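# Restock wall glove dispenser with two boxes from cart

## Task

Take the two fresh glove boxes off the cart and place them in the vacant slots of the wall-mounted glove dispenser; the cart and pedal bin may be moved. At the end the gripper must be open and the robot backed away, and the robot must not have toppled or be left leaning, or the task fails.

## Robot and tools

ROBOT. A Hello Robot Stretch 3 with a single arm: a two-wheeled base (0.33 m long, 0.34 m wide), a lift on a vertical mast, and a telescoping arm that reaches out to the robot's RIGHT side. The base cannot slide sideways, so to move the gripper forward or back you drive the base. Turning in place pivots about the point between the drive wheels, 0.05 m behind the front edge. With the arm retracted and wrist folded, a turn sweeps a 0.28 m radius; an unfolded, level gripper reaches past that.

FRAMES. Base frame: origin on the floor between the drive wheels, x forward, y left, z up. hand_pose is reported in it, located where closed fingertips meet. Odometry frame is the base frame at the start. Heading is positive to the left, -3.142 to 3.142.

execute_actions takes "actions", a list run in order. Each action may have "robot" (a command, a list of up to 8 commands run in sequence, or {"stop": true}), "steps" (1 to 450 control steps at 30 per second; default 1), and "until" (only together with steps; ends the action early once all its conditions hold). {"steps": n} alone just waits. If any part is invalid or out of range, the whole call is rejected and nothing new runs.

A command may contain:
- "base": exactly one key. {"translate_m": d} is a relative drive of d metres from where the base is when that command begins, forward positive, |d| at most 1. {"rotate_rad": d} is a relative turn in radians, left (counter-clockwise seen from above) positive, |d| at most 3.2.
- "joints": absolute targets by name; unnamed joints keep their current goals. Ranges: lift_m 0 to 1.1 (arm height on mast, m); arm_m 0 to 0.52 (extension, m); wrist_yaw_rad -1.345 to 4.42 (0 along the arm, positive swings toward the front, 3.0 folds over the base); wrist_pitch_rad -1.57 to 0.451 (0 level, negative tips fingers down); wrist_roll_rad -2.911 to 2.911 (0 fingers side by side); gripper_m -0.089 to 0.179 (larger is wider; actual fingertip gap is about 0.007 less when nearly shut, 0.025 less when wide, and 0 below 0.007); head_pan_rad -3.953 to 1.73 (0 forward, positive left, -1.57 looks along the arm); head_tilt_rad -1.53 to 0.419 (negative looks down).
- "contact_limits": {"arm_m": effort %} from 1 to 100, pairs with an arm_m goal; lower stops the arm more gently on contact.
- In a list, {"pause_s": s} waits up to 15 s. The next queued command begins only when every motion of the previous one ends "done" (base or gripper "off_target" also continues); otherwise the rest is dropped.

Motions keep going across actions and while you think. A new command overrides at once and discards any remaining older queue. To wait for everything to finish use "until": {"robot": {"status": "ended"}} with steps 450. You can also compare fields, e.g. {"robot": {"lift_m": [">", 0.3]}}, with "=", "!=", "<", "<=", ">", ">=", or a status word / ["!=", "moving"]. {"any": {"status": "ended"}} fires when any one motion or the queue ends.

zoom_image: "camera" is head_camera, nav_camera or wrist_camera; "region" is [x0, y0, x1, y1] in pixels from the top-left of that camera's latest image, at most 504 by 504. head_camera and nav_camera move with head pan/tilt; wrist_camera rides on the gripper.

Make sure all motion has ended first, since leftover motion is braked and may stop short.

RESULTS. Each result is a snapshot plus one image per camera. base_status shows progress as (translate_m done of goal). joint_goals, joint_status, measured_speeds (units per second), refusals, queue (idle/running/done/dropped/stopped) and queue_left. Statuses: moving, done, off_target (came to rest away from goal, may still be pushing), contact_stop (lift or arm pressed firmly and went slack until its next command), time_out, stopped, not_commanded, torque_fault (a wrist servo shut off for 10 s after hard pushing; joint limp, goals refused). Lines starting "refused:", "dropped:" and "replaced:" explain problems, counting from 0. "robot.on_its_own" appears when the robot changed a goal itself, a joint is slack or off, a motor strains at rest, or base_tilt has shifted 3 degrees or more. lidar_m: 12 distances in 30-degree sectors starting straight ahead and going counter-clockwise (4th left, 7th behind, 10th right), taken 0.17 m above the floor. wrist_depth_mm and head_depth_mm are 7x7 grids of median depths. motor_effort is per cent with the peak in brackets; readings carry fixed bias and noise. base_tilt gives forward/right lean in degrees.

SPEED. Full base speed (0.30 m/s, 1.9 rad/s) needs lift_m below 0.30, arm_m below 0.03 and wrist_yaw_rad above 2.54; otherwise 0.10 m/s and 0.63 rad/s. Shorter robot time is better.

GRIPPING. Close to a gripper_m smaller than the box width; release by opening at least 0.02 beyond the touch value. Neither the reading nor "done" proves a grasp; check images. Overly hard squeezing can trigger a force reduction and let the box slip; resend a different value to regrip.

AVOID. Fold or unfold the wrist only with lift_m 0.32 to 0.95, wrist_pitch_rad -0.4, roll near 0; after folding, lift may drop to 0.25. With wrist_yaw_rad below -0.4 keep wrist_pitch_rad at -0.5 or lower. Pushing into something rigid with the gripper above roughly 0.45 m can tip the robot, especially a second push after a contact_stop; don't drive while holding or pressing on something fixed; snagging furniture, mostly when reversing, can tip it too. If tilted, reverse the last move in small steps, free the gripper, and lower lift_m near 0.2. Avoid drops, slams and hard hits; objects may occasionally be nudged by outside forces.

Each tool is called by a JSON object that holds its "op" and its "data".

## Session

{"op": "execute_actions", "data": {"actions": []}}

Scene clock: 0.00 s.
robot.base_odometry: x=+0.000 y=+0.000 heading=+0.000 (m, m, rad; robot's odometry frame)
robot.turned_by_wheels: +0.000 (rad since the last result)
robot.turned_by_imu: +0.000 (rad since the last result)
robot.base_tilt: forward=-2.2 right=-2.3 (deg)
robot.lidar_m: 1.76 1.69 2.47 2.47 2.41 1.39 1.38 1.54 1.84 1.83 2.11 1.78
robot.head_depth_mm: 1681 1670 1666 1643 1657 1633 1628 / 1723 1719 1686 1698 1676 1655 1652 / 1764 1749 1730 1710 1684 1698 1687 / 1793 1772 1771 1754 1753 1730 1723 / 1820 1832 1820 1785 1785 1760 1753 / 1854 1852 1852 1827 1813 1823 1784 / 1909 1898 1888 1878 1880 1838 1835
robot.base_status: not_commanded
robot.joint_positions: lift_m=+0.365 arm_m=-0.002 wrist_yaw_rad=+2.991 wrist_pitch_rad=-0.545 wrist_roll_rad=+0.001 gripper_m=+0.037 head_pan_rad=+0.003 head_tilt_rad=+0.003
robot.joint_goals: lift_m=+0.365 arm_m=-0.002 wrist_yaw_rad=+2.991 wrist_pitch_rad=-0.545 wrist_roll_rad=+0.001 gripper_m=+0.037 head_pan_rad=+0.003 head_tilt_rad=+0.003
robot.joint_status: lift_m=not_commanded arm_m=not_commanded wrist_yaw_rad=not_commanded wrist_pitch_rad=not_commanded wrist_roll_rad=not_commanded gripper_m=not_commanded head_pan_rad=not_commanded head_tilt_rad=not_commanded
robot.measured_speeds: translate_m=+0.000 rotate_rad=+0.000 lift_m=+0.000 arm_m=+0.000 wrist_yaw_rad=+0.000 wrist_pitch_rad=+0.000 wrist_roll_rad=+0.000 head_pan_rad=+0.000 head_tilt_rad=+0.000
robot: refusals=0 queue=idle queue_left=0
robot.motor_effort: left_wheel=+0 right_wheel=+0 lift_m=+21 arm_m=+0 wrist_yaw_rad=+1 wrist_pitch_rad=+5 wrist_roll_rad=+0 gripper_m=+0 head_pan_rad=+0 head_tilt_rad=+2 (%)
robot.hand_pose: x=+0.0097 y=+0.0615 z=+0.3505 quat_wxyz=(+0.241, +0.693, +0.139, +0.665) (m; robot's base frame)
robot.wrist_depth_mm: - - - - - - - / - - - - - - - / 913 - 932 893 956 963 994 / 714 722 756 770 752 771 818 / 628 621 676 639 645 667 666 / 544 549 - 563 579 559 578 / 488 - - 495 495 499 500
pictures: head_camera (sideways: a quarter turn clockwise sets it upright), nav_camera (sideways: a quarter turn counterclockwise sets it upright), wrist_camera
Images, in order (width x height): head_camera 896x504, nav_camera 672x504, wrist_camera 644x364.

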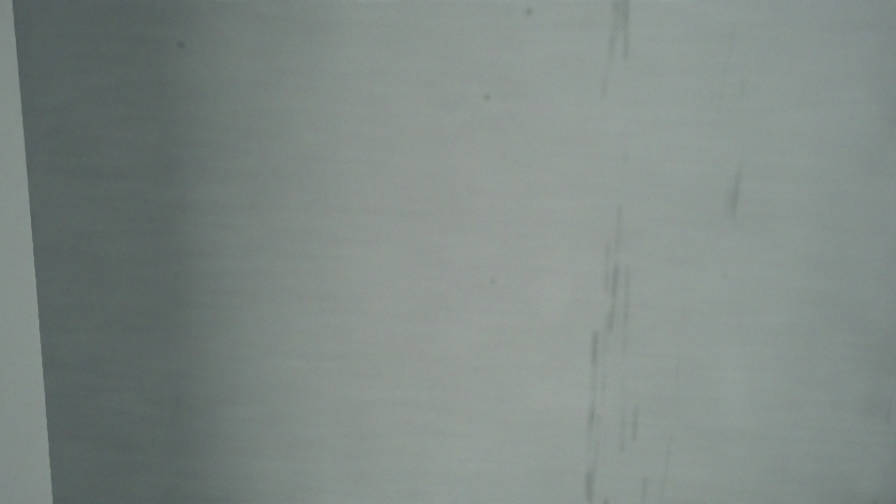

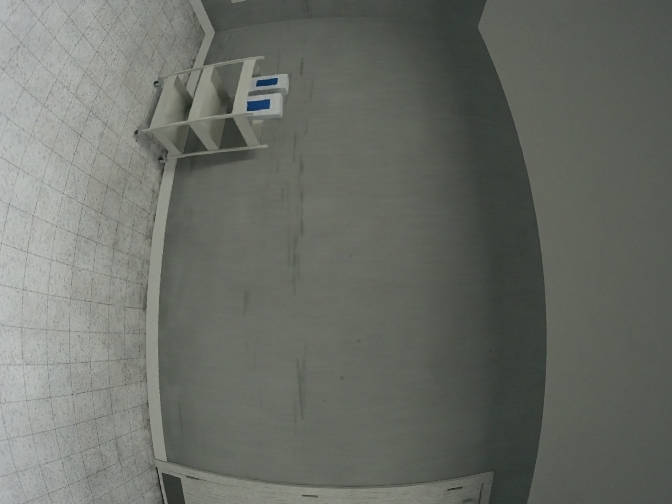

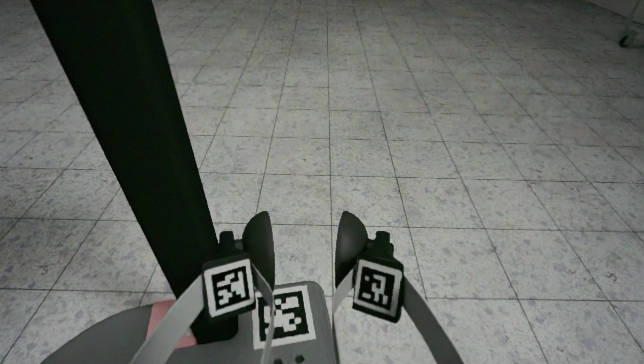

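{"op": "execute_actions", "data": {"actions": [{"robot":{"joints":{"head_pan_rad":0.9,"head_tilt_rad":-0.4}},"steps":100,"until":{"robot":{"status":"ended"}}}]}}

{"op": "execute_actions", "data": {"actions": [{"robot":{"joints":{"head_pan_rad":-1.2,"head_tilt_rad":-0.2}},"steps":100,"until":{"robot":{"status":"ended"}}}]}}

{"op": "execute_actions", "data": {"actions": [{"robot":{"joints":{"head_pan_rad":-3.0,"head_tilt_rad":-0.2}},"steps":100,"until":{"robot":{"status":"ended"}}}]}}

Scene clock: 1.23 s.
robot.base_odometry: x=+0.000 y=+0.000 heading=+0.000 (m, m, rad; robot's odometry frame)
robot.turned_by_wheels: +0.000 (rad since the last result)
robot.turned_by_imu: +0.000 (rad since the last result)
robot.base_tilt: forward=-2.2 right=-2.2 (deg)
robot.lidar_m: 1.77 1.70 2.47 2.47 2.40 1.39 1.38 1.54 1.84 1.83 2.11 1.77
robot.head_depth_mm: 2257 2294 2395 2132 2068 1853 1521 / 2488 2599 2719 2823 2393 1891 1507 / 2528 2710 2865 3068 2500 1856 1517 / 2410 2559 2674 2973 2455 1862 1490 / 2302 2461 2589 2757 2453 1845 1477 / 2203 2343 2509 2591 2416 1826 1480 / 2124 2258 2400 2505 2424 1829 1469
robot.base_status: not_commanded
robot.joint_positions: lift_m=+0.365 arm_m=-0.002 wrist_yaw_rad=+2.991 wrist_pitch_rad=-0.545 wrist_roll_rad=+0.001 gripper_m=+0.037 head_pan_rad=+0.893 head_tilt_rad=-0.395
robot.joint_goals: lift_m=+0.365 arm_m=-0.002 wrist_yaw_rad=+2.991 wrist_pitch_rad=-0.545 wrist_roll_rad=+0.001 gripper_m=+0.037 head_pan_rad=+0.900 head_tilt_rad=-0.400
robot.joint_status: lift_m=not_commanded arm_m=not_commanded wrist_yaw_rad=not_commanded wrist_pitch_rad=not_commanded wrist_roll_rad=not_commanded gripper_m=not_commanded head_pan_rad=done head_tilt_rad=done
robot.measured_speeds: translate_m=+0.000 rotate_rad=+0.000 lift_m=+0.000 arm_m=+0.000 wrist_yaw_rad=+0.000 wrist_pitch_rad=+0.000 wrist_roll_rad=+0.000 head_pan_rad=+0.000 head_tilt_rad=+0.000
robot: refusals=0 queue=done queue_left=0
robot.motor_effort: left_wheel=+0(0) right_wheel=+0(1) lift_m=+21(21) arm_m=+0(0) wrist_yaw_rad=+1(1) wrist_pitch_rad=+5(5) wrist_roll_rad=+0(0) gripper_m=+0(0) head_pan_rad=+5(59) head_tilt_rad=-3(36) (%)
robot.hand_pose: x=+0.0097 y=+0.0615 z=+0.3505 quat_wxyz=(+0.241, +0.693, +0.139, +0.665) (m; robot's base frame)
robot.wrist_depth_mm: - - - - - - - / - - - - - - - / 875 - 914 939 934 952 - / 739 719 762 758 753 804 789 / 636 618 669 630 655 656 663 / 544 539 - 573 577 574 562 / 497 - - 491 487 493 515
pictures: head_camera (sideways: a quarter turn clockwise sets it upright), nav_camera (sideways: a quarter turn counterclockwise sets it upright), wrist_camera
camera_calibration (this result's frames):
head_camera: T_world_to_cam=[[-0.194076, -0.314117, -0.929336, 1.23421], [-0.790484, 0.611077, -0.0414656, 0.0613123], [0.580921, 0.726578, -0.3669, 0.431913], [0, 0, 0, 1]] pos_world=[0.037091, 0.036403, 1.30801]
nav_camera: T_world_to_cam=[[0.293396, 0.315357, 0.902479, -1.13415], [0.787183, -0.615362, -0.0408847, 0.104183], [0.542458, 0.722412, -0.428789, 0.504393], [0, 0, 0, 1]] pos_world=[-0.0228684, 0.0573934, 1.24408]
wrist_camera: T_world_to_cam=[[0.985936, -0.16619, 0.017639, -0.00782034], [-0.0971391, -0.655753, -0.7487, 0.337194], [0.135993, 0.736457, -0.662674, 0.356053], [0, 0, 0, 1]] pos_world=[-0.00795563, -0.0424014, 0.488542]
Images, in order (width x height): head_camera 896x504, nav_camera 672x504, wrist_camera 644x364.

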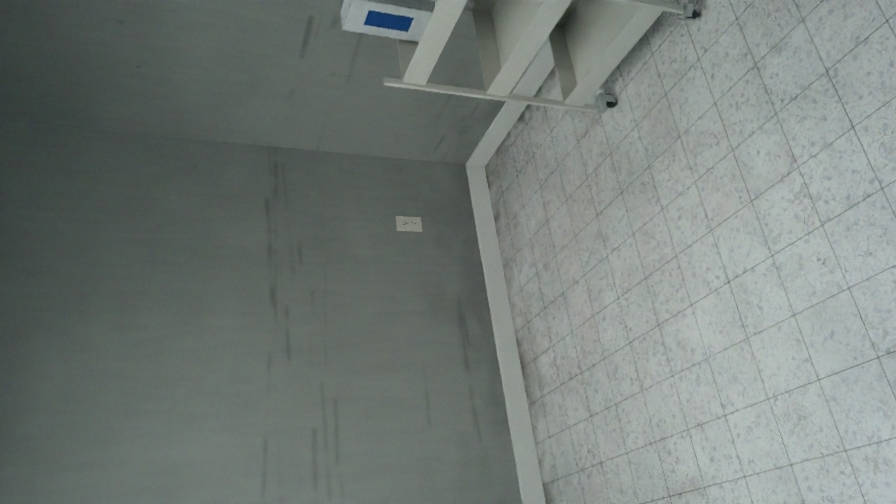

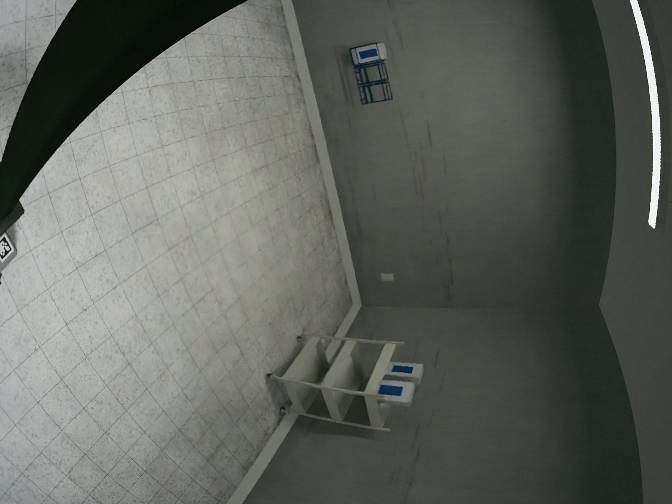

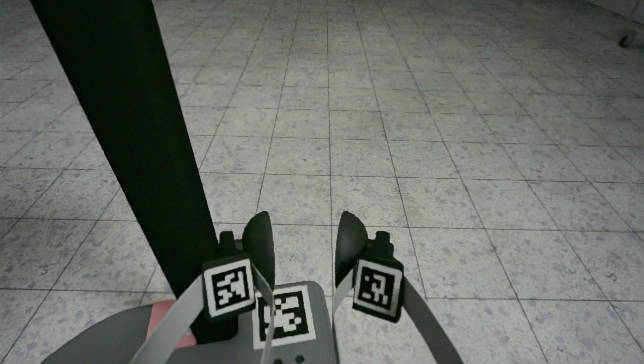

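Scene clock: 2.80 s.
robot.base_odometry: x=+0.000 y=+0.000 heading=+0.000 (m, m, rad; robot's odometry frame)
robot.turned_by_wheels: +0.000 (rad since the last result)
robot.turned_by_imu: +0.000 (rad since the last result)
robot.base_tilt: forward=-2.2 right=-2.2 (deg)
robot.lidar_m: 1.77 1.70 2.48 2.47 2.40 1.38 1.38 1.54 1.84 1.83 2.11 1.77
robot.head_depth_mm: 1701 1715 1754 1812 1844 1886 1866 / 2246 2293 2375 2400 2476 2089 1846 / 2392 2424 2472 2556 2631 2407 1823 / 2515 2551 2679 2728 2795 2409 1828 / 2515 2634 2663 2829 2922 2373 1801 / 2252 2257 2339 2453 2524 2376 1807 / 1996 2048 2119 2174 2260 2266 1781
robot.base_status: not_commanded
robot.joint_positions: lift_m=+0.365 arm_m=-0.002 wrist_yaw_rad=+2.991 wrist_pitch_rad=-0.545 wrist_roll_rad=+0.001 gripper_m=+0.037 head_pan_rad=-1.193 head_tilt_rad=-0.211
robot.joint_goals: lift_m=+0.365 arm_m=-0.002 wrist_yaw_rad=+2.991 wrist_pitch_rad=-0.545 wrist_roll_rad=+0.001 gripper_m=+0.037 head_pan_rad=-1.200 head_tilt_rad=-0.200
robot.joint_status: lift_m=not_commanded arm_m=not_commanded wrist_yaw_rad=not_commanded wrist_pitch_rad=not_commanded wrist_roll_rad=not_commanded gripper_m=not_commanded head_pan_rad=done head_tilt_rad=done
robot.measured_speeds: translate_m=+0.000 rotate_rad=+0.000 lift_m=+0.000 arm_m=+0.000 wrist_yaw_rad=+0.000 wrist_pitch_rad=+0.000 wrist_roll_rad=+0.000 head_pan_rad=+0.000 head_tilt_rad=+0.000
robot: refusals=0 queue=done queue_left=0
robot.motor_effort: left_wheel=+0(1) right_wheel=+1(0) lift_m=+21(21) arm_m=+0(0) wrist_yaw_rad=+0(0) wrist_pitch_rad=+5(5) wrist_roll_rad=+0(0) gripper_m=+1(0) head_pan_rad=-5(60) head_tilt_rad=+7(28) (%)
robot.hand_pose: x=+0.0097 y=+0.0615 z=+0.3505 quat_wxyz=(+0.241, +0.693, +0.139, +0.665) (m; robot's base frame)
robot.wrist_depth_mm: - - - - - - - / - - - - - - - / 883 - 899 940 934 931 945 / 750 740 729 762 765 756 815 / 627 631 675 653 654 646 662 / 546 545 - 570 564 574 572 / 496 - - 496 496 497 498
pictures: head_camera (sideways: a quarter turn clockwise sets it upright), nav_camera (sideways: a quarter turn counterclockwise sets it upright), wrist_camera
camera_calibration (this result's frames):
head_camera: T_world_to_cam=[[-0.113016, 0.16026, -0.980584, 1.30067], [0.923969, 0.379882, -0.0444052, 0.0546914], [0.365389, -0.911047, -0.191008, 0.204302], [0, 0, 0, 1]] pos_world=[0.0218128, -0.0430926, 1.31687]
nav_camera: T_world_to_cam=[[0.0666166, -0.250889, 0.965721, -1.21532], [-0.920494, -0.388948, -0.0375494, 0.110268], [0.385036, -0.886439, -0.256852, 0.281592], [0, 0, 0, 1]] pos_world=[0.0740384, -0.0124082, 1.25013]
wrist_camera: T_world_to_cam=[[0.985936, -0.166189, 0.017639, -0.0078203], [-0.0971389, -0.655753, -0.7487, 0.337194], [0.135993, 0.736457, -0.662674, 0.356053], [0, 0, 0, 1]] pos_world=[-0.00795566, -0.0424014, 0.488542]
Images, in order (width x height): head_camera 896x504, nav_camera 672x504, wrist_camera 644x364.

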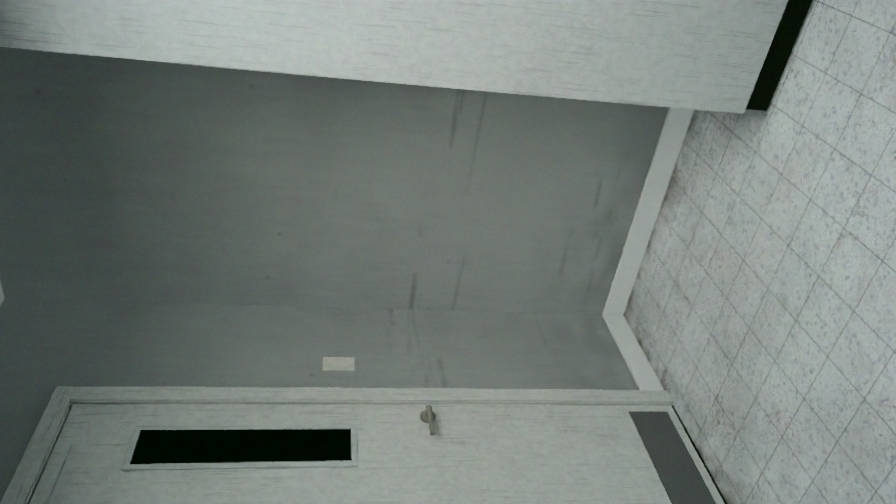

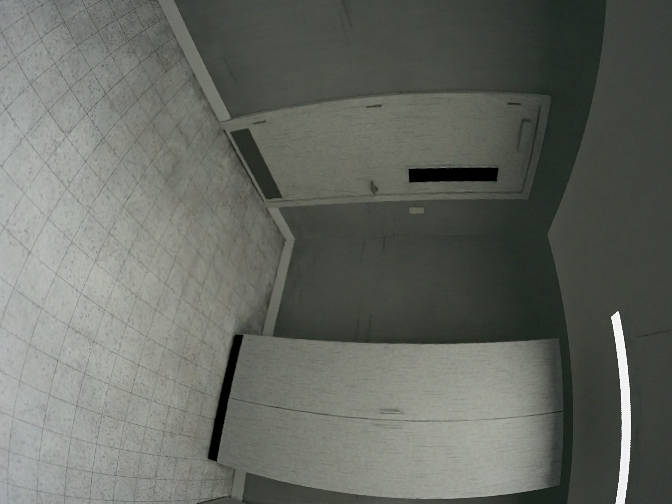

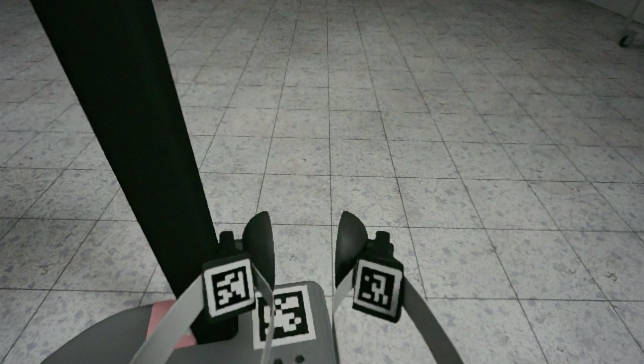

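Scene clock: 4.23 s.
robot.base_odometry: x=+0.000 y=+0.000 heading=+0.000 (m, m, rad; robot's odometry frame)
robot.turned_by_wheels: +0.000 (rad since the last result)
robot.turned_by_imu: +0.000 (rad since the last result)
robot.base_tilt: forward=-2.2 right=-2.2 (deg)
robot.lidar_m: 1.77 1.70 2.48 2.47 2.41 1.39 1.38 1.53 1.83 1.83 2.11 1.77
robot.head_depth_mm: 1458 1500 1840 1879 1345 1379 1423 / 1525 1552 1914 1919 1394 1434 1478 / 1563 1612 1992 2004 1448 1497 1554 / 1611 1660 2049 1989 1504 1546 1648 / 1677 1727 2136 2127 1559 1614 1686 / 1742 1798 2216 2097 1637 1699 1729 / 2168 2218 2294 2342 1695 1777 1803
robot.base_status: not_commanded
robot.joint_positions: lift_m=+0.365 arm_m=-0.002 wrist_yaw_rad=+2.991 wrist_pitch_rad=-0.545 wrist_roll_rad=+0.001 gripper_m=+0.037 head_pan_rad=-2.993 head_tilt_rad=-0.211
robot.joint_goals: lift_m=+0.365 arm_m=-0.002 wrist_yaw_rad=+2.991 wrist_pitch_rad=-0.545 wrist_roll_rad=+0.001 gripper_m=+0.037 head_pan_rad=-3.000 head_tilt_rad=-0.200
robot.joint_status: lift_m=not_commanded arm_m=not_commanded wrist_yaw_rad=not_commanded wrist_pitch_rad=not_commanded wrist_roll_rad=not_commanded gripper_m=not_commanded head_pan_rad=done head_tilt_rad=done
robot.measured_speeds: translate_m=+0.000 rotate_rad=+0.000 lift_m=+0.000 arm_m=+0.000 wrist_yaw_rad=+0.000 wrist_pitch_rad=+0.000 wrist_roll_rad=+0.000 head_pan_rad=+0.000 head_tilt_rad=+0.000
robot: refusals=0 queue=done queue_left=0
robot.motor_effort: left_wheel=+1(0) right_wheel=+1(0) lift_m=+21(21) arm_m=+1(0) wrist_yaw_rad=+0(0) wrist_pitch_rad=+5(5) wrist_roll_rad=+0(0) gripper_m=+1(1) head_pan_rad=-4(59) head_tilt_rad=+6(8) (%)
robot.hand_pose: x=+0.0097 y=+0.0615 z=+0.3505 quat_wxyz=(+0.241, +0.693, +0.139, +0.665) (m; robot's base frame)
robot.wrist_depth_mm: - - - - - - - / - - - - - - - / 859 - 908 932 969 950 971 / 743 708 755 743 758 772 773 / 618 632 686 634 648 647 672 / 545 541 - 564 573 580 573 / 494 - - 499 491 492 503
pictures: head_camera (sideways: a quarter turn clockwise sets it upright), nav_camera (sideways: a quarter turn counterclockwise sets it upright), wrist_camera
camera_calibration (this result's frames):
head_camera: T_world_to_cam=[[0.181735, 0.0736463, -0.980586, 1.29887], [0.160016, -0.986115, -0.0444054, 0.0593517], [-0.970241, -0.148839, -0.190996, 0.212434], [0, 0, 0, 1]] pos_world=[-0.0394354, -0.00551101, 1.31687]
nav_camera: T_world_to_cam=[[-0.259451, -0.00786957, 0.965724, -1.21334], [-0.169635, 0.984791, -0.0375492, 0.105687], [-0.950741, -0.173563, -0.25684, 0.289725], [0, 0, 0, 1]] pos_world=[-0.0214202, -0.0633425, 1.25013]
wrist_camera: T_world_to_cam=[[0.985936, -0.16619, 0.017639, -0.00782033], [-0.0971391, -0.655753, -0.7487, 0.337194], [0.135993, 0.736457, -0.662674, 0.356053], [0, 0, 0, 1]] pos_world=[-0.00795563, -0.0424014, 0.488542]
Images, in order (width x height): head_camera 896x504, nav_camera 672x504, wrist_camera 644x364.

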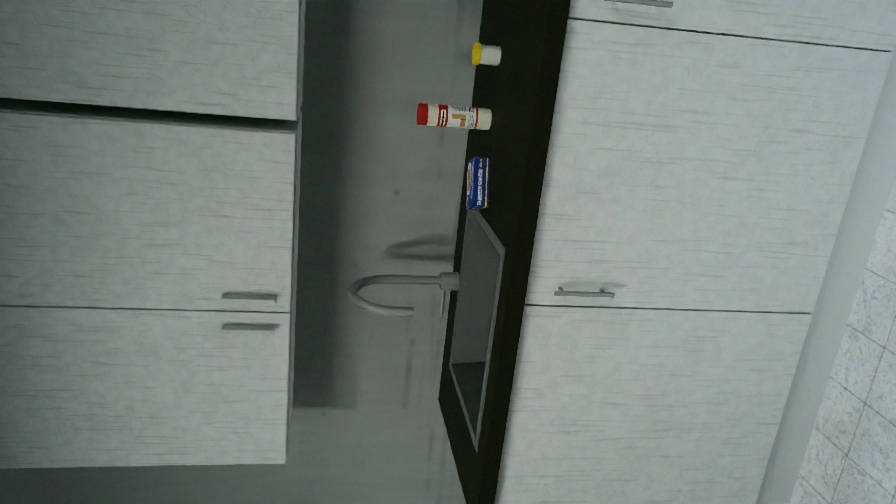

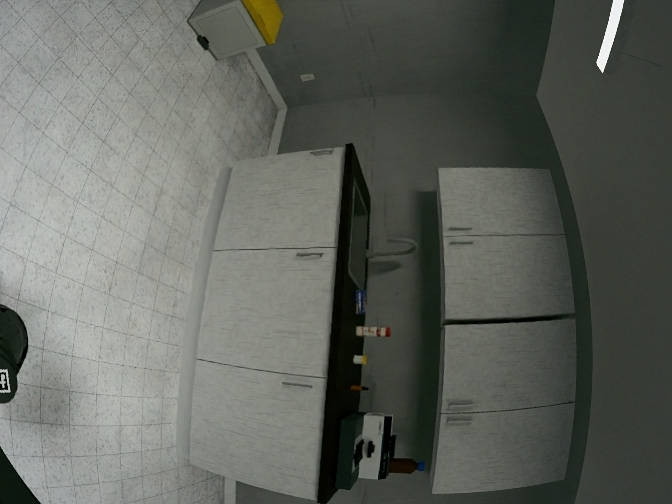

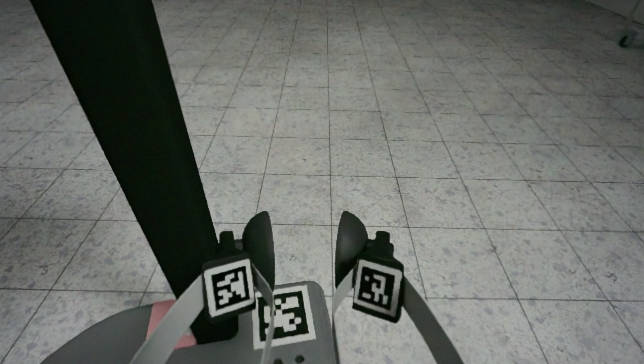

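{"op": "execute_actions", "data": {"actions": [{"robot":{"joints":{"head_pan_rad":1.55,"head_tilt_rad":-0.1}},"steps":150,"until":{"robot":{"status":"ended"}}}]}}

{"op": "execute_actions", "data": {"actions": [{"robot":{"joints":{"head_pan_rad":0.55,"head_tilt_rad":-0.25}},"steps":100,"until":{"robot":{"status":"ended"}}}]}}

Scene clock: 7.03 s.
robot.base_odometry: x=+0.000 y=+0.000 heading=+0.000 (m, m, rad; robot's odometry frame)
robot.turned_by_wheels: +0.000 (rad since the last result)
robot.turned_by_imu: -0.001 (rad since the last result)
robot.base_tilt: forward=-2.2 right=-2.3 (deg)
robot.lidar_m: 1.76 1.70 2.48 2.47 2.41 1.38 1.38 1.54 1.84 1.83 2.10 1.78
robot.head_depth_mm: 2271 2274 2329 2336 2384 2428 2117 / 2279 2320 2374 2395 2442 2481 2115 / - 2365 2441 2440 2432 2487 2093 / - 2419 2444 2494 2506 2552 2066 / - 2433 2466 2516 2573 2596 2051 / - 2476 2511 2557 2600 2618 2058 / - 2535 2556 2656 2673 2661 2039
robot.base_status: not_commanded
robot.joint_positions: lift_m=+0.365 arm_m=-0.002 wrist_yaw_rad=+2.991 wrist_pitch_rad=-0.545 wrist_roll_rad=+0.001 gripper_m=+0.037 head_pan_rad=+1.543 head_tilt_rad=-0.112
robot.joint_goals: lift_m=+0.365 arm_m=-0.002 wrist_yaw_rad=+2.991 wrist_pitch_rad=-0.545 wrist_roll_rad=+0.001 gripper_m=+0.037 head_pan_rad=+1.550 head_tilt_rad=-0.100
robot.joint_status: lift_m=not_commanded arm_m=not_commanded wrist_yaw_rad=not_commanded wrist_pitch_rad=not_commanded wrist_roll_rad=not_commanded gripper_m=not_commanded head_pan_rad=done head_tilt_rad=done
robot.measured_speeds: translate_m=+0.000 rotate_rad=+0.000 lift_m=+0.000 arm_m=+0.000 wrist_yaw_rad=+0.000 wrist_pitch_rad=+0.000 wrist_roll_rad=+0.000 head_pan_rad=+0.000 head_tilt_rad=+0.000
robot: refusals=0 queue=done queue_left=0
robot.motor_effort: left_wheel=+0(0) right_wheel=+0(0) lift_m=+21(21) arm_m=+0(0) wrist_yaw_rad=+0(0) wrist_pitch_rad=+5(5) wrist_roll_rad=+0(0) gripper_m=+0(0) head_pan_rad=+5(58) head_tilt_rad=+7(21) (%)
robot.hand_pose: x=+0.0097 y=+0.0615 z=+0.3505 quat_wxyz=(+0.241, +0.693, +0.139, +0.665) (m; robot's base frame)
robot.wrist_depth_mm: - - - - - - - / - - - - - - - / 898 - 929 920 937 954 941 / 743 738 734 760 766 785 790 / 614 630 676 656 651 659 678 / 539 553 - 565 570 581 569 / 488 - - 498 490 496 502
pictures: head_camera (sideways: a quarter turn clockwise sets it upright), nav_camera (sideways: a quarter turn counterclockwise sets it upright), wrist_camera
camera_calibration (this result's frames):
head_camera: T_world_to_cam=[[0.0432646, -0.0940645, -0.994626, 1.31812], [-0.998761, 0.0204273, -0.0453763, 0.0676901], [0.0245858, 0.995357, -0.0930642, 0.0788874], [0, 0, 0, 1]] pos_world=[0.00863874, 0.0440847, 1.32145]
nav_camera: T_world_to_cam=[[0.0351918, 0.160135, 0.986468, -1.24227], [0.999376, -0.00267726, -0.0352177, 0.0955253], [-0.00299856, 0.987091, -0.16013, 0.158064], [0, 0, 0, 1]] pos_world=[-0.0512741, 0.0431627, 1.25413]
wrist_camera: T_world_to_cam=[[0.985936, -0.16619, 0.0176389, -0.0078203], [-0.0971392, -0.655753, -0.7487, 0.337194], [0.135993, 0.736457, -0.662674, 0.356053], [0, 0, 0, 1]] pos_world=[-0.00795562, -0.0424014, 0.488542]
Images, in order (width x height): head_camera 896x504, nav_camera 672x504, wrist_camera 644x364.

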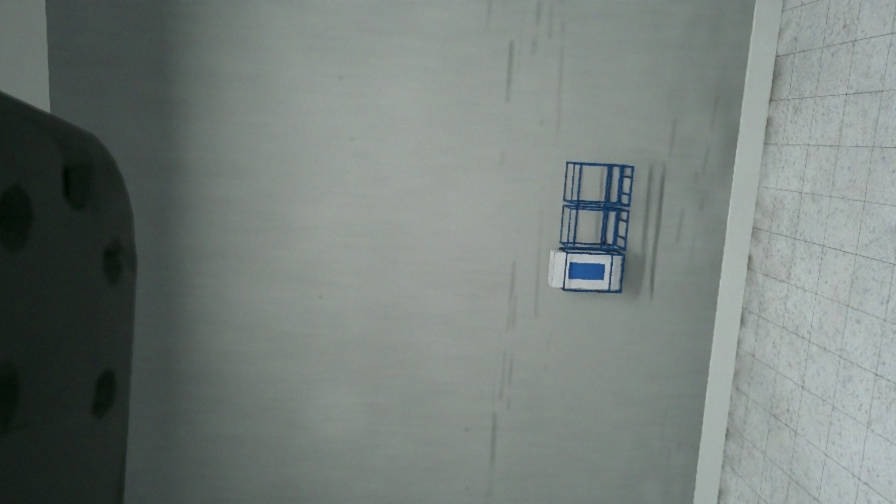

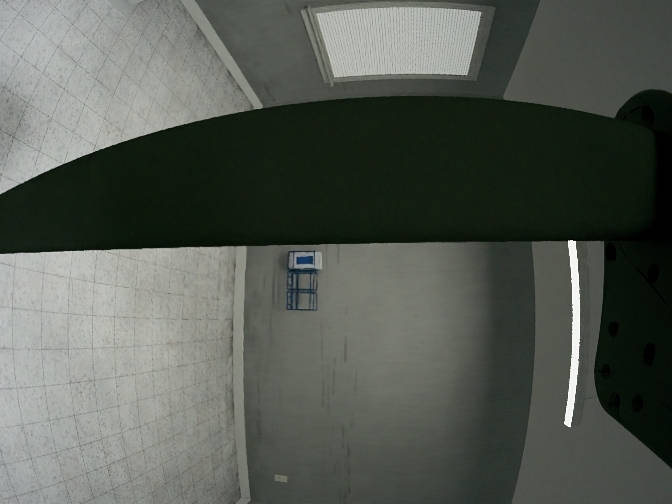

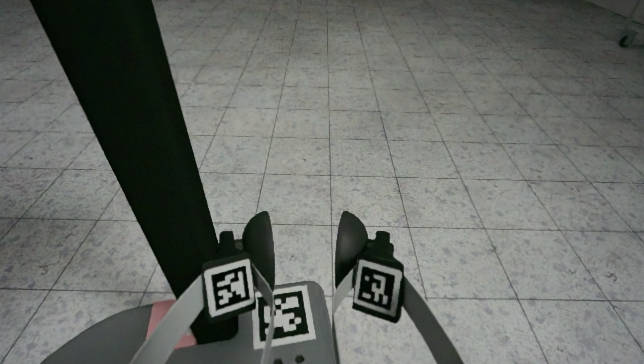

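Scene clock: 8.13 s.
robot.base_odometry: x=+0.000 y=+0.000 heading=+0.000 (m, m, rad; robot's odometry frame)
robot.turned_by_wheels: +0.000 (rad since the last result)
robot.turned_by_imu: +0.000 (rad since the last result)
robot.base_tilt: forward=-2.2 right=-2.2 (deg)
robot.lidar_m: 1.77 1.70 2.48 2.47 2.41 1.38 1.38 1.54 1.84 1.83 2.11 1.78
robot.head_depth_mm: 1741 1773 1825 1885 1901 1942 1759 / 1856 1903 1965 2042 2069 2088 1746 / 2028 2086 2136 2152 2060 2101 1742 / 2230 2258 2347 2275 2149 2079 1732 / 2430 2514 2569 2679 2708 2173 1726 / 2680 2731 2849 2924 3051 2217 1724 / 2480 2560 2672 2724 2800 2233 1712
robot.base_status: not_commanded
robot.joint_positions: lift_m=+0.365 arm_m=-0.002 wrist_yaw_rad=+2.991 wrist_pitch_rad=-0.545 wrist_roll_rad=+0.001 gripper_m=+0.037 head_pan_rad=+0.557 head_tilt_rad=-0.246
robot.joint_goals: lift_m=+0.365 arm_m=-0.002 wrist_yaw_rad=+2.991 wrist_pitch_rad=-0.545 wrist_roll_rad=+0.001 gripper_m=+0.037 head_pan_rad=+0.550 head_tilt_rad=-0.250
robot.joint_status: lift_m=not_commanded arm_m=not_commanded wrist_yaw_rad=not_commanded wrist_pitch_rad=not_commanded wrist_roll_rad=not_commanded gripper_m=not_commanded head_pan_rad=done head_tilt_rad=done
robot.measured_speeds: translate_m=+0.000 rotate_rad=+0.000 lift_m=+0.000 arm_m=+0.000 wrist_yaw_rad=+0.000 wrist_pitch_rad=+0.000 wrist_roll_rad=+0.000 head_pan_rad=+0.000 head_tilt_rad=+0.000
robot: refusals=0 queue=done queue_left=0
robot.motor_effort: left_wheel=+0(0) right_wheel=+0(0) lift_m=+21(21) arm_m=+0(0) wrist_yaw_rad=+0(0) wrist_pitch_rad=+5(5) wrist_roll_rad=+0(0) gripper_m=+0(1) head_pan_rad=-5(59) head_tilt_rad=-2(20) (%)
robot.hand_pose: x=+0.0097 y=+0.0615 z=+0.3505 quat_wxyz=(+0.241, +0.693, +0.139, +0.665) (m; robot's base frame)
robot.wrist_depth_mm: - - - - - - - / - - - - - - - / 900 - 910 928 954 968 975 / 740 729 764 774 767 778 789 / 612 630 674 638 661 649 666 / 541 546 - 570 562 570 570 / 491 - - 492 493 495 507
pictures: head_camera (sideways: a quarter turn clockwise sets it upright), nav_camera (sideways: a quarter turn counterclockwise sets it upright), wrist_camera
camera_calibration (this result's frames):
head_camera: T_world_to_cam=[[-0.166894, -0.158054, -0.973224, 1.29137], [-0.53981, 0.840638, -0.043952, 0.0630283], [0.825077, 0.518021, -0.225616, 0.246545], [0, 0, 0, 1]] pos_world=[0.0461267, 0.0234065, 1.31519]
nav_camera: T_world_to_cam=[[0.263859, 0.128251, 0.955997, -1.20382], [0.545646, -0.83714, -0.0382949, 0.102293], [0.795392, 0.53174, -0.290867, 0.32336], [0, 0, 0, 1]] pos_world=[0.00462615, 0.0680812, 1.24882]
wrist_camera: T_world_to_cam=[[0.985936, -0.16619, 0.0176389, -0.00782028], [-0.0971392, -0.655753, -0.7487, 0.337194], [0.135993, 0.736457, -0.662674, 0.356053], [0, 0, 0, 1]] pos_world=[-0.00795562, -0.0424014, 0.488542]
Images, in order (width x height): head_camera 896x504, nav_camera 672x504, wrist_camera 644x364.

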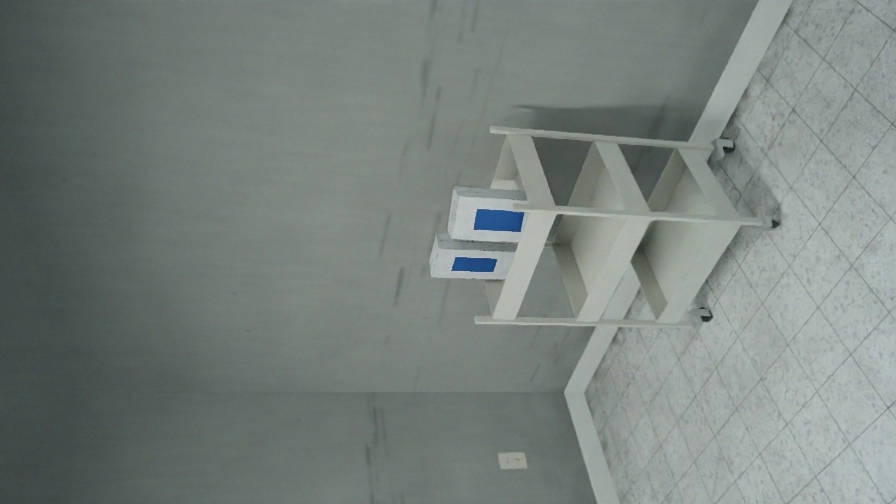

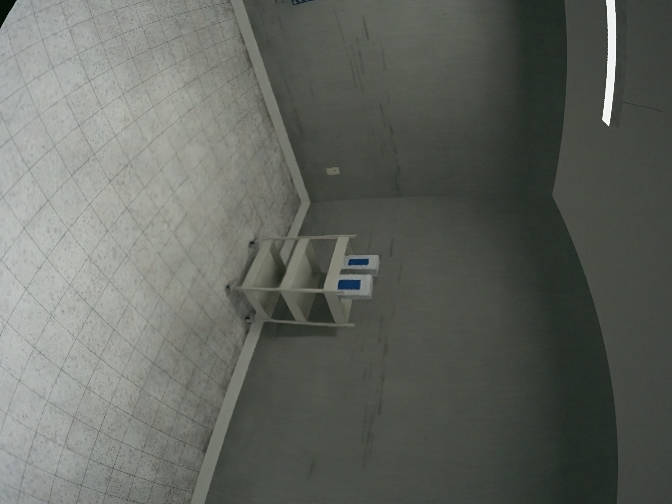

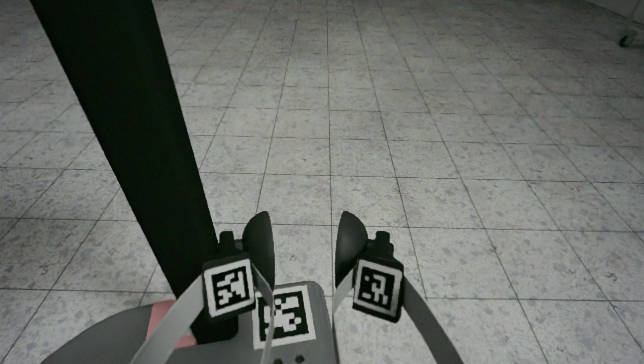

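{"op": "execute_actions", "data": {"actions": "[{\"robot\":[{\"joints\":{\"lift_m\":0.28,\"wrist_yaw_rad\":3.0,\"head_pan_rad\":0,\"head_tilt_rad\":-0.5},\"base\":{\"rotate_rad\":0.5}},{\"base\":{\"translate_m\":1.0}}]},\"steps\":450,\"until\":{\"robot\":{\"status\":\"ended\"}}}]"}}


{"op": "execute_actions", "data": {"actions": [{"robot":[{"joints":{"lift_m":0.28,"head_pan_rad":0,"head_tilt_rad":-0.5},"base":{"rotate_rad":0.5}},{"base":{"translate_m":1.0}}],"steps":450,"until":{"robot":{"status":"ended"}}}]}}

Scene clock: 16.30 s.
robot.base_odometry: x=+0.878 y=+0.479 heading=+0.500 (m, m, rad; robot's odometry frame)
robot.turned_by_wheels: +0.500 (rad since the last result)
robot.turned_by_imu: +0.492 (rad since the last result)
robot.base_tilt: forward=-2.2 right=-2.3 (deg)
robot.lidar_m: 0.70 1.01 1.83 2.03 2.78 2.15 2.36 2.48 2.35 1.23 1.01 1.00
robot.head_depth_mm: 906 960 1021 1086 1159 1252 1329 / 970 1028 1095 1172 1191 1332 1359 / 1041 1108 1192 1235 1083 1228 1307 / 1131 1209 1290 888 903 1114 1209 / 1230 1326 1420 1079 1065 1223 1285 / 1335 1456 1592 1688 1293 1377 1334 / 1481 1621 1791 2007 1985 1647 1355
robot.base_status: done (translate_m +1.0000 of +1.0000)
robot.joint_positions: lift_m=+0.281 arm_m=-0.002 wrist_yaw_rad=+2.991 wrist_pitch_rad=-0.545 wrist_roll_rad=+0.001 gripper_m=+0.037 head_pan_rad=+0.007 head_tilt_rad=-0.495
robot.joint_goals: lift_m=+0.280 arm_m=-0.002 wrist_yaw_rad=+2.991 wrist_pitch_rad=-0.545 wrist_roll_rad=+0.001 gripper_m=+0.037 head_pan_rad=+0.000 head_tilt_rad=-0.500
robot.joint_status: lift_m=done arm_m=not_commanded wrist_yaw_rad=not_commanded wrist_pitch_rad=not_commanded wrist_roll_rad=not_commanded gripper_m=not_commanded head_pan_rad=done head_tilt_rad=done
robot.measured_speeds: translate_m=+0.000 rotate_rad=+0.000 lift_m=+0.000 arm_m=+0.000 wrist_yaw_rad=+0.000 wrist_pitch_rad=+0.000 wrist_roll_rad=+0.000 head_pan_rad=+0.000 head_tilt_rad=+0.000
robot: refusals=0 queue=done queue_left=0
robot.motor_effort: left_wheel=-2(7) right_wheel=+1(7) lift_m=+12(22) arm_m=+0(0) wrist_yaw_rad=+0(0) wrist_pitch_rad=+5(5) wrist_roll_rad=+0(0) gripper_m=+0(1) head_pan_rad=-6(49) head_tilt_rad=-4(29) (%)
robot.hand_pose: x=+0.0097 y=+0.0615 z=+0.2657 quat_wxyz=(+0.241, +0.693, +0.139, +0.665) (m; robot's base frame)
robot.wrist_depth_mm: - - - - - - - / 912 - 970 972 - - - / 726 - 759 759 772 795 792 / 614 589 619 616 633 656 659 / 508 519 563 549 534 538 539 / 465 - - - 468 466 466 / - - - - 406 413 416
pictures: head_camera (sideways: a quarter turn clockwise sets it upright), nav_camera (sideways: a quarter turn counterclockwise sets it upright), wrist_camera
camera_calibration (this result's frames):
head_camera: T_world_to_cam=[[-0.457084, -0.0490798, -0.888069, 1.18198], [-0.0309504, 0.998749, -0.0392667, 0.053811], [0.888885, 0.00953796, -0.458031, 0.548623], [0, 0, 0, 1]] pos_world=[0.0542644, -0.000965369, 1.30307]
nav_camera: T_world_to_cam=[[0.517882, -0.0270706, 0.855024, -1.07362], [0.0173407, -0.998962, -0.0421309, 0.110496], [0.855276, 0.0366456, -0.516875, 0.617101], [0, 0, 0, 1]] pos_world=[0.0263018, 0.0587041, 1.24159]
wrist_camera: T_world_to_cam=[[0.985937, -0.166186, 0.0176423, -0.00632564], [-0.0971621, -0.655904, -0.748565, 0.273617], [0.135973, 0.736324, -0.662826, 0.299898], [0, 0, 0, 1]] pos_world=[-0.00795609, -0.0424068, 0.403712]
Images, in order (width x height): head_camera 896x504, nav_camera 672x504, wrist_camera 644x364.

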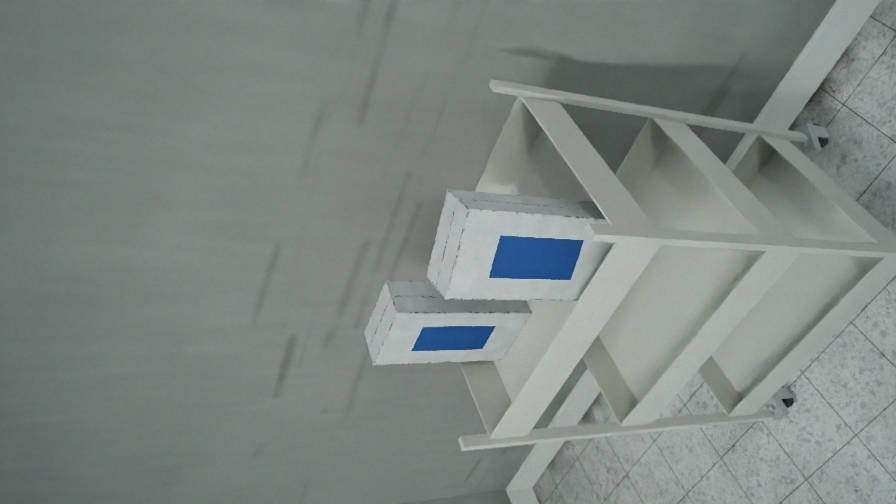

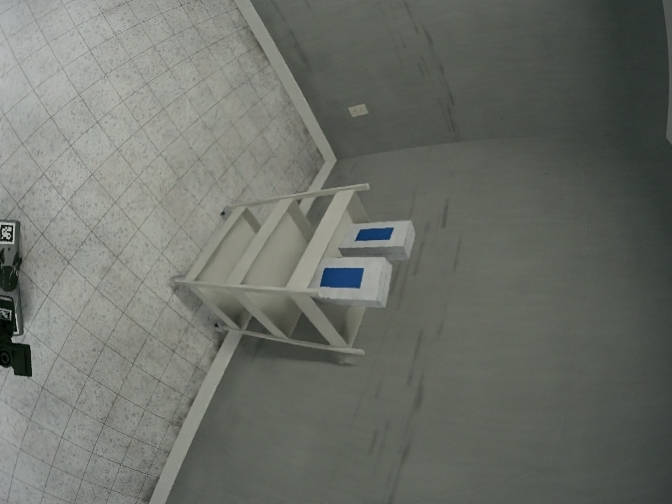

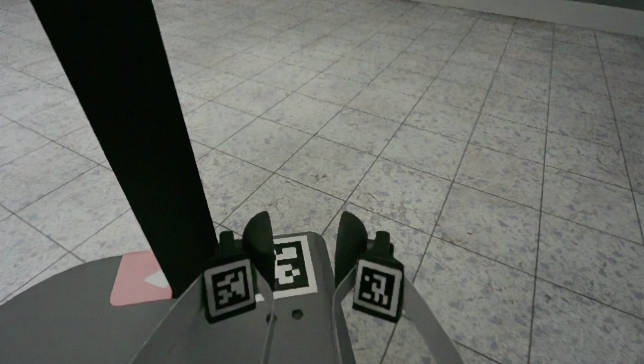

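{"op": "execute_actions", "data": {"actions": [{"robot":[{"base":{"rotate_rad":0.89},"joints":{"head_pan_rad":-1.4,"head_tilt_rad":-0.6}},{"base":{"translate_m":0.53}},{"joints":{"lift_m":0.8,"wrist_pitch_rad":-0.4,"gripper_m":0.175}},{"joints":{"wrist_yaw_rad":0.0}},{"joints":{"wrist_pitch_rad":0.0}}],"steps":450,"until":{"robot":{"status":"ended"}}}]}}

Scene clock: 31.63 s.
robot.base_odometry: x=+0.973 y=+1.001 heading=+1.390 (m, m, rad; robot's odometry frame)
robot.turned_by_wheels: +0.890 (rad since the last result)
robot.turned_by_imu: +0.870 (rad since the last result)
robot.base_tilt: forward=-2.2 right=-2.2 (deg)
robot.lidar_m: 1.31 1.36 1.89 2.22 2.23 3.08 2.99 1.42 1.04 0.57 0.60 1.35
robot.head_depth_mm: 817 891 975 1070 1200 1375 1316 / 837 906 995 740 772 819 - / 848 927 1020 1049 755 1013 1098 / 867 946 1041 1072 913 1026 1114 / 886 971 1065 828 882 1049 1159 / 899 986 1092 1188 900 1032 1176 / 917 1015 1127 1265 1408 1469 1278
robot.base_status: done (translate_m +0.5300 of +0.5300)
robot.joint_positions: lift_m=+0.799 arm_m=-0.002 wrist_yaw_rad=+0.003 wrist_pitch_rad=-0.025 wrist_roll_rad=+0.001 gripper_m=+0.175 head_pan_rad=-1.393 head_tilt_rad=-0.593
robot.joint_goals: lift_m=+0.800 arm_m=-0.002 wrist_yaw_rad=+0.000 wrist_pitch_rad=+0.000 wrist_roll_rad=+0.001 gripper_m=+0.175 head_pan_rad=-1.400 head_tilt_rad=-0.600
robot.joint_status: lift_m=done arm_m=not_commanded wrist_yaw_rad=done wrist_pitch_rad=done wrist_roll_rad=not_commanded gripper_m=done head_pan_rad=done head_tilt_rad=done
robot.measured_speeds: translate_m=+0.000 rotate_rad=+0.000 lift_m=+0.000 arm_m=+0.000 wrist_yaw_rad=+0.000 wrist_pitch_rad=+0.000 wrist_roll_rad=+0.000 head_pan_rad=+0.000 head_tilt_rad=+0.000
robot: refusals=0 queue=done queue_left=0
robot.motor_effort: left_wheel=-2(8) right_wheel=+1(7) lift_m=+29(30) arm_m=-1(0) wrist_yaw_rad=-3(2) wrist_pitch_rad=+8(9) wrist_roll_rad=+0(0) gripper_m=+0(84) head_pan_rad=-5(59) head_tilt_rad=-5(19) (%)
robot.hand_pose: x=-0.0206 y=-0.3983 z=+0.9078 quat_wxyz=(+0.707, +0.010, -0.707, -0.008) (m; robot's base frame)
robot.wrist_depth_mm: 707 725 719 720 725 736 735 / 737 735 746 751 748 766 773 / 757 774 778 773 771 803 809 / 763 475 787 781 812 838 817 / 807 485 724 416 852 825 852 / - 506 567 436 869 878 861 / 373 483 418 427 923 928 907
pictures: head_camera (sideways: a quarter turn clockwise sets it upright), nav_camera (sideways: a quarter turn counterclockwise sets it upright), wrist_camera
camera_calibration (this result's frames):
head_camera: T_world_to_cam=[[-0.14107, 0.525563, -0.838977, 1.11603], [0.978291, 0.203957, -0.0367291, 0.0443462], [0.151812, -0.825945, -0.542925, 0.663578], [0, 0, 0, 1]] pos_world=[0.0133149, -0.0475075, 1.29822]
nav_camera: T_world_to_cam=[[0.0757394, -0.594949, 0.800187, -0.999428], [-0.982212, -0.182797, -0.0429432, 0.117646], [0.171821, -0.782701, -0.598212, 0.727091], [0, 0, 0, 1]] pos_world=[0.0663203, -0.00400967, 1.23974]
wrist_camera: T_world_to_cam=[[-0.999786, 0.0193758, 0.00717924, -0.0216436], [-0.00310362, 0.202687, -0.979239, 1.00309], [-0.0204287, -0.979052, -0.202584, -0.0361093], [0, 0, 0, 1]] pos_world=[-0.0192635, -0.238247, 0.975105]
Images, in order (width x height): head_camera 896x504, nav_camera 672x504, wrist_camera 644x364.

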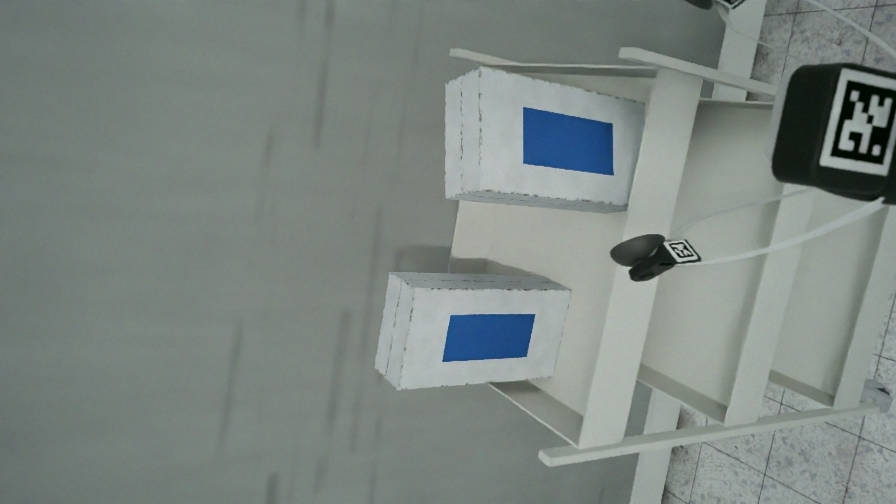

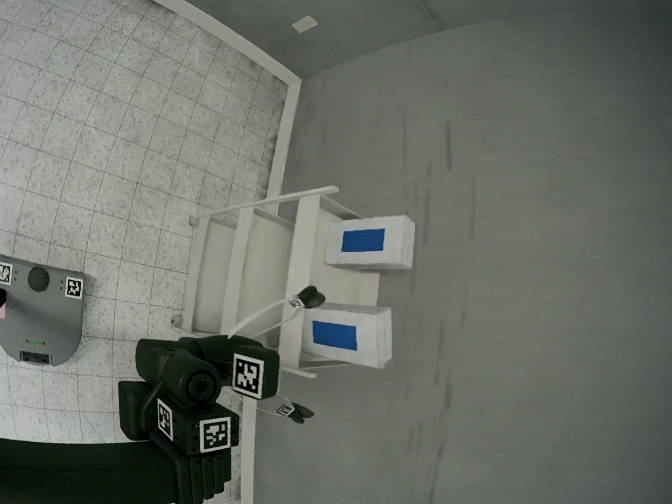

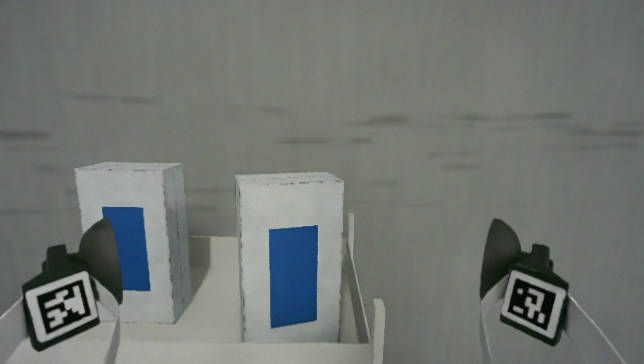

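{"op": "execute_actions", "data": {"actions": [{"robot":{"joints":{"lift_m":0.745,"wrist_yaw_rad":0.12,"arm_m":0.16,"head_tilt_rad":-0.8}},"steps":200,"until":{"robot":{"status":"ended"}}}]}}

Scene clock: 34.20 s.
robot.base_odometry: x=+0.973 y=+1.001 heading=+1.390 (m, m, rad; robot's odometry frame)
robot.turned_by_wheels: +0.000 (rad since the last result)
robot.turned_by_imu: -0.001 (rad since the last result)
robot.base_tilt: forward=-2.2 right=-2.2 (deg)
robot.lidar_m: 1.31 1.37 1.88 2.22 2.22 3.08 2.98 1.41 1.04 0.57 0.60 1.35
robot.head_depth_mm: 844 943 1049 1212 - - 1193 / 862 963 711 766 - 1285 1187 / 878 989 754 769 1058 1223 1195 / 897 1004 1043 876 1076 1255 1181 / 910 1008 821 898 1101 1275 1174 / 934 1051 1187 883 1113 1286 1168 / 957 1088 1273 1481 1536 1324 1170
robot.base_status: done (translate_m +0.5300 of +0.5300)
robot.joint_positions: lift_m=+0.746 arm_m=+0.160 wrist_yaw_rad=+0.118 wrist_pitch_rad=-0.023 wrist_roll_rad=+0.001 gripper_m=+0.175 head_pan_rad=-1.393 head_tilt_rad=-0.790
robot.joint_goals: lift_m=+0.745 arm_m=+0.160 wrist_yaw_rad=+0.120 wrist_pitch_rad=+0.000 wrist_roll_rad=+0.001 gripper_m=+0.175 head_pan_rad=-1.400 head_tilt_rad=-0.800
robot.joint_status: lift_m=done arm_m=done wrist_yaw_rad=done wrist_pitch_rad=done wrist_roll_rad=not_commanded gripper_m=done head_pan_rad=done head_tilt_rad=done
robot.measured_speeds: translate_m=+0.000 rotate_rad=+0.000 lift_m=+0.000 arm_m=+0.000 wrist_yaw_rad=+0.000 wrist_pitch_rad=+0.000 wrist_roll_rad=+0.000 head_pan_rad=+0.000 head_tilt_rad=+0.000
robot: refusals=0 queue=done queue_left=0
robot.motor_effort: left_wheel=-2(2) right_wheel=+2(2) lift_m=+12(29) arm_m=+3(5) wrist_yaw_rad=+2(2) wrist_pitch_rad=+8(8) wrist_roll_rad=+0(0) gripper_m=-1(1) head_pan_rad=-5(6) head_tilt_rad=-7(29) (%)
robot.hand_pose: x=+0.0087 y=-0.5585 z=+0.8543 quat_wxyz=(+0.706, +0.050, -0.705, +0.033) (m; robot's base frame)
robot.wrist_depth_mm: 614 608 582 576 556 550 535 / 632 628 594 585 586 582 552 / 657 644 623 613 596 578 577 / 340 335 644 224 239 608 591 / 690 340 551 232 247 602 599 / - 355 474 240 253 643 621 / 370 361 382 249 290 680 653
pictures: head_camera (sideways: a quarter turn clockwise sets it upright), nav_camera (sideways: a quarter turn counterclockwise sets it upright), wrist_camera
camera_calibration (this result's frames):
head_camera: T_world_to_cam=[[-0.168181, 0.676949, -0.716558, 0.956615], [0.977142, 0.210377, -0.0305935, 0.0363566], [0.130037, -0.705323, -0.696857, 0.863953], [0, 0, 0, 1]] pos_world=[0.0130128, -0.0458618, 1.28863]
nav_camera: T_world_to_cam=[[0.101304, -0.73777, 0.667408, -0.826532], [-0.983744, -0.17427, -0.0433223, 0.118138], [0.148271, -0.65217, -0.743431, 0.916122], [0, 0, 0, 1]] pos_world=[0.0641142, 0.00826433, 1.23783]
wrist_camera: T_world_to_cam=[[-0.995437, -0.0951566, 0.00713921, -0.0528794], [-0.026076, 0.199287, -0.979594, 0.981843], [0.0917922, -0.97531, -0.200858, -0.203509], [0, 0, 0, 1]] pos_world=[-0.0083551, -0.399184, 0.921309]
Images, in order (width x height): head_camera 896x504, nav_camera 672x504, wrist_camera 644x364.

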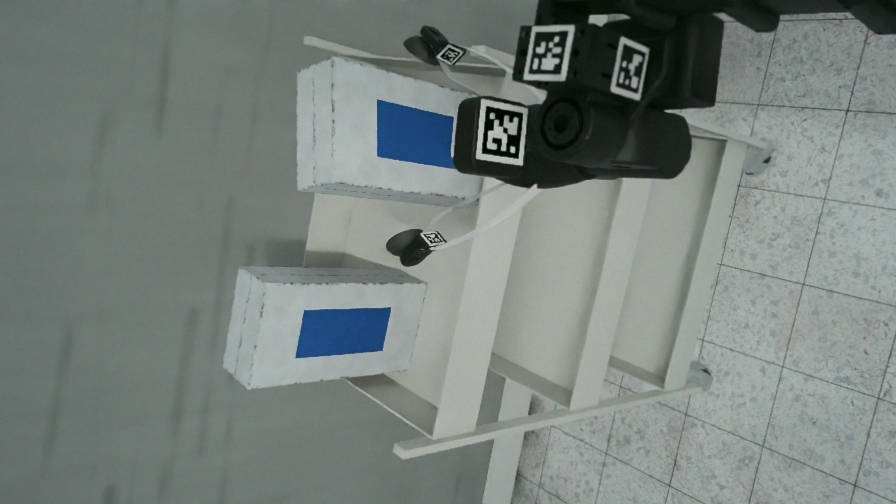

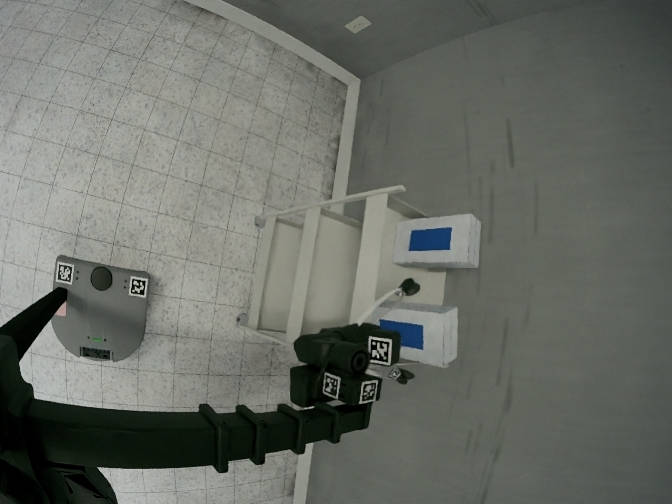

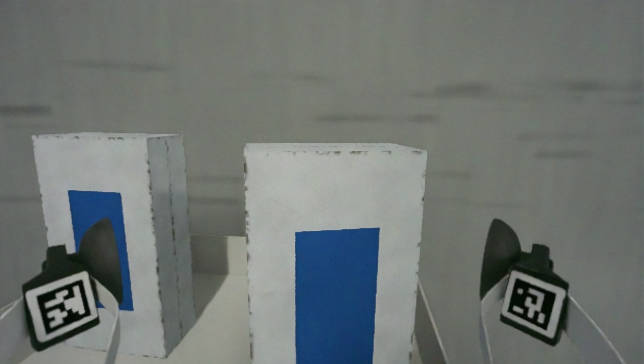

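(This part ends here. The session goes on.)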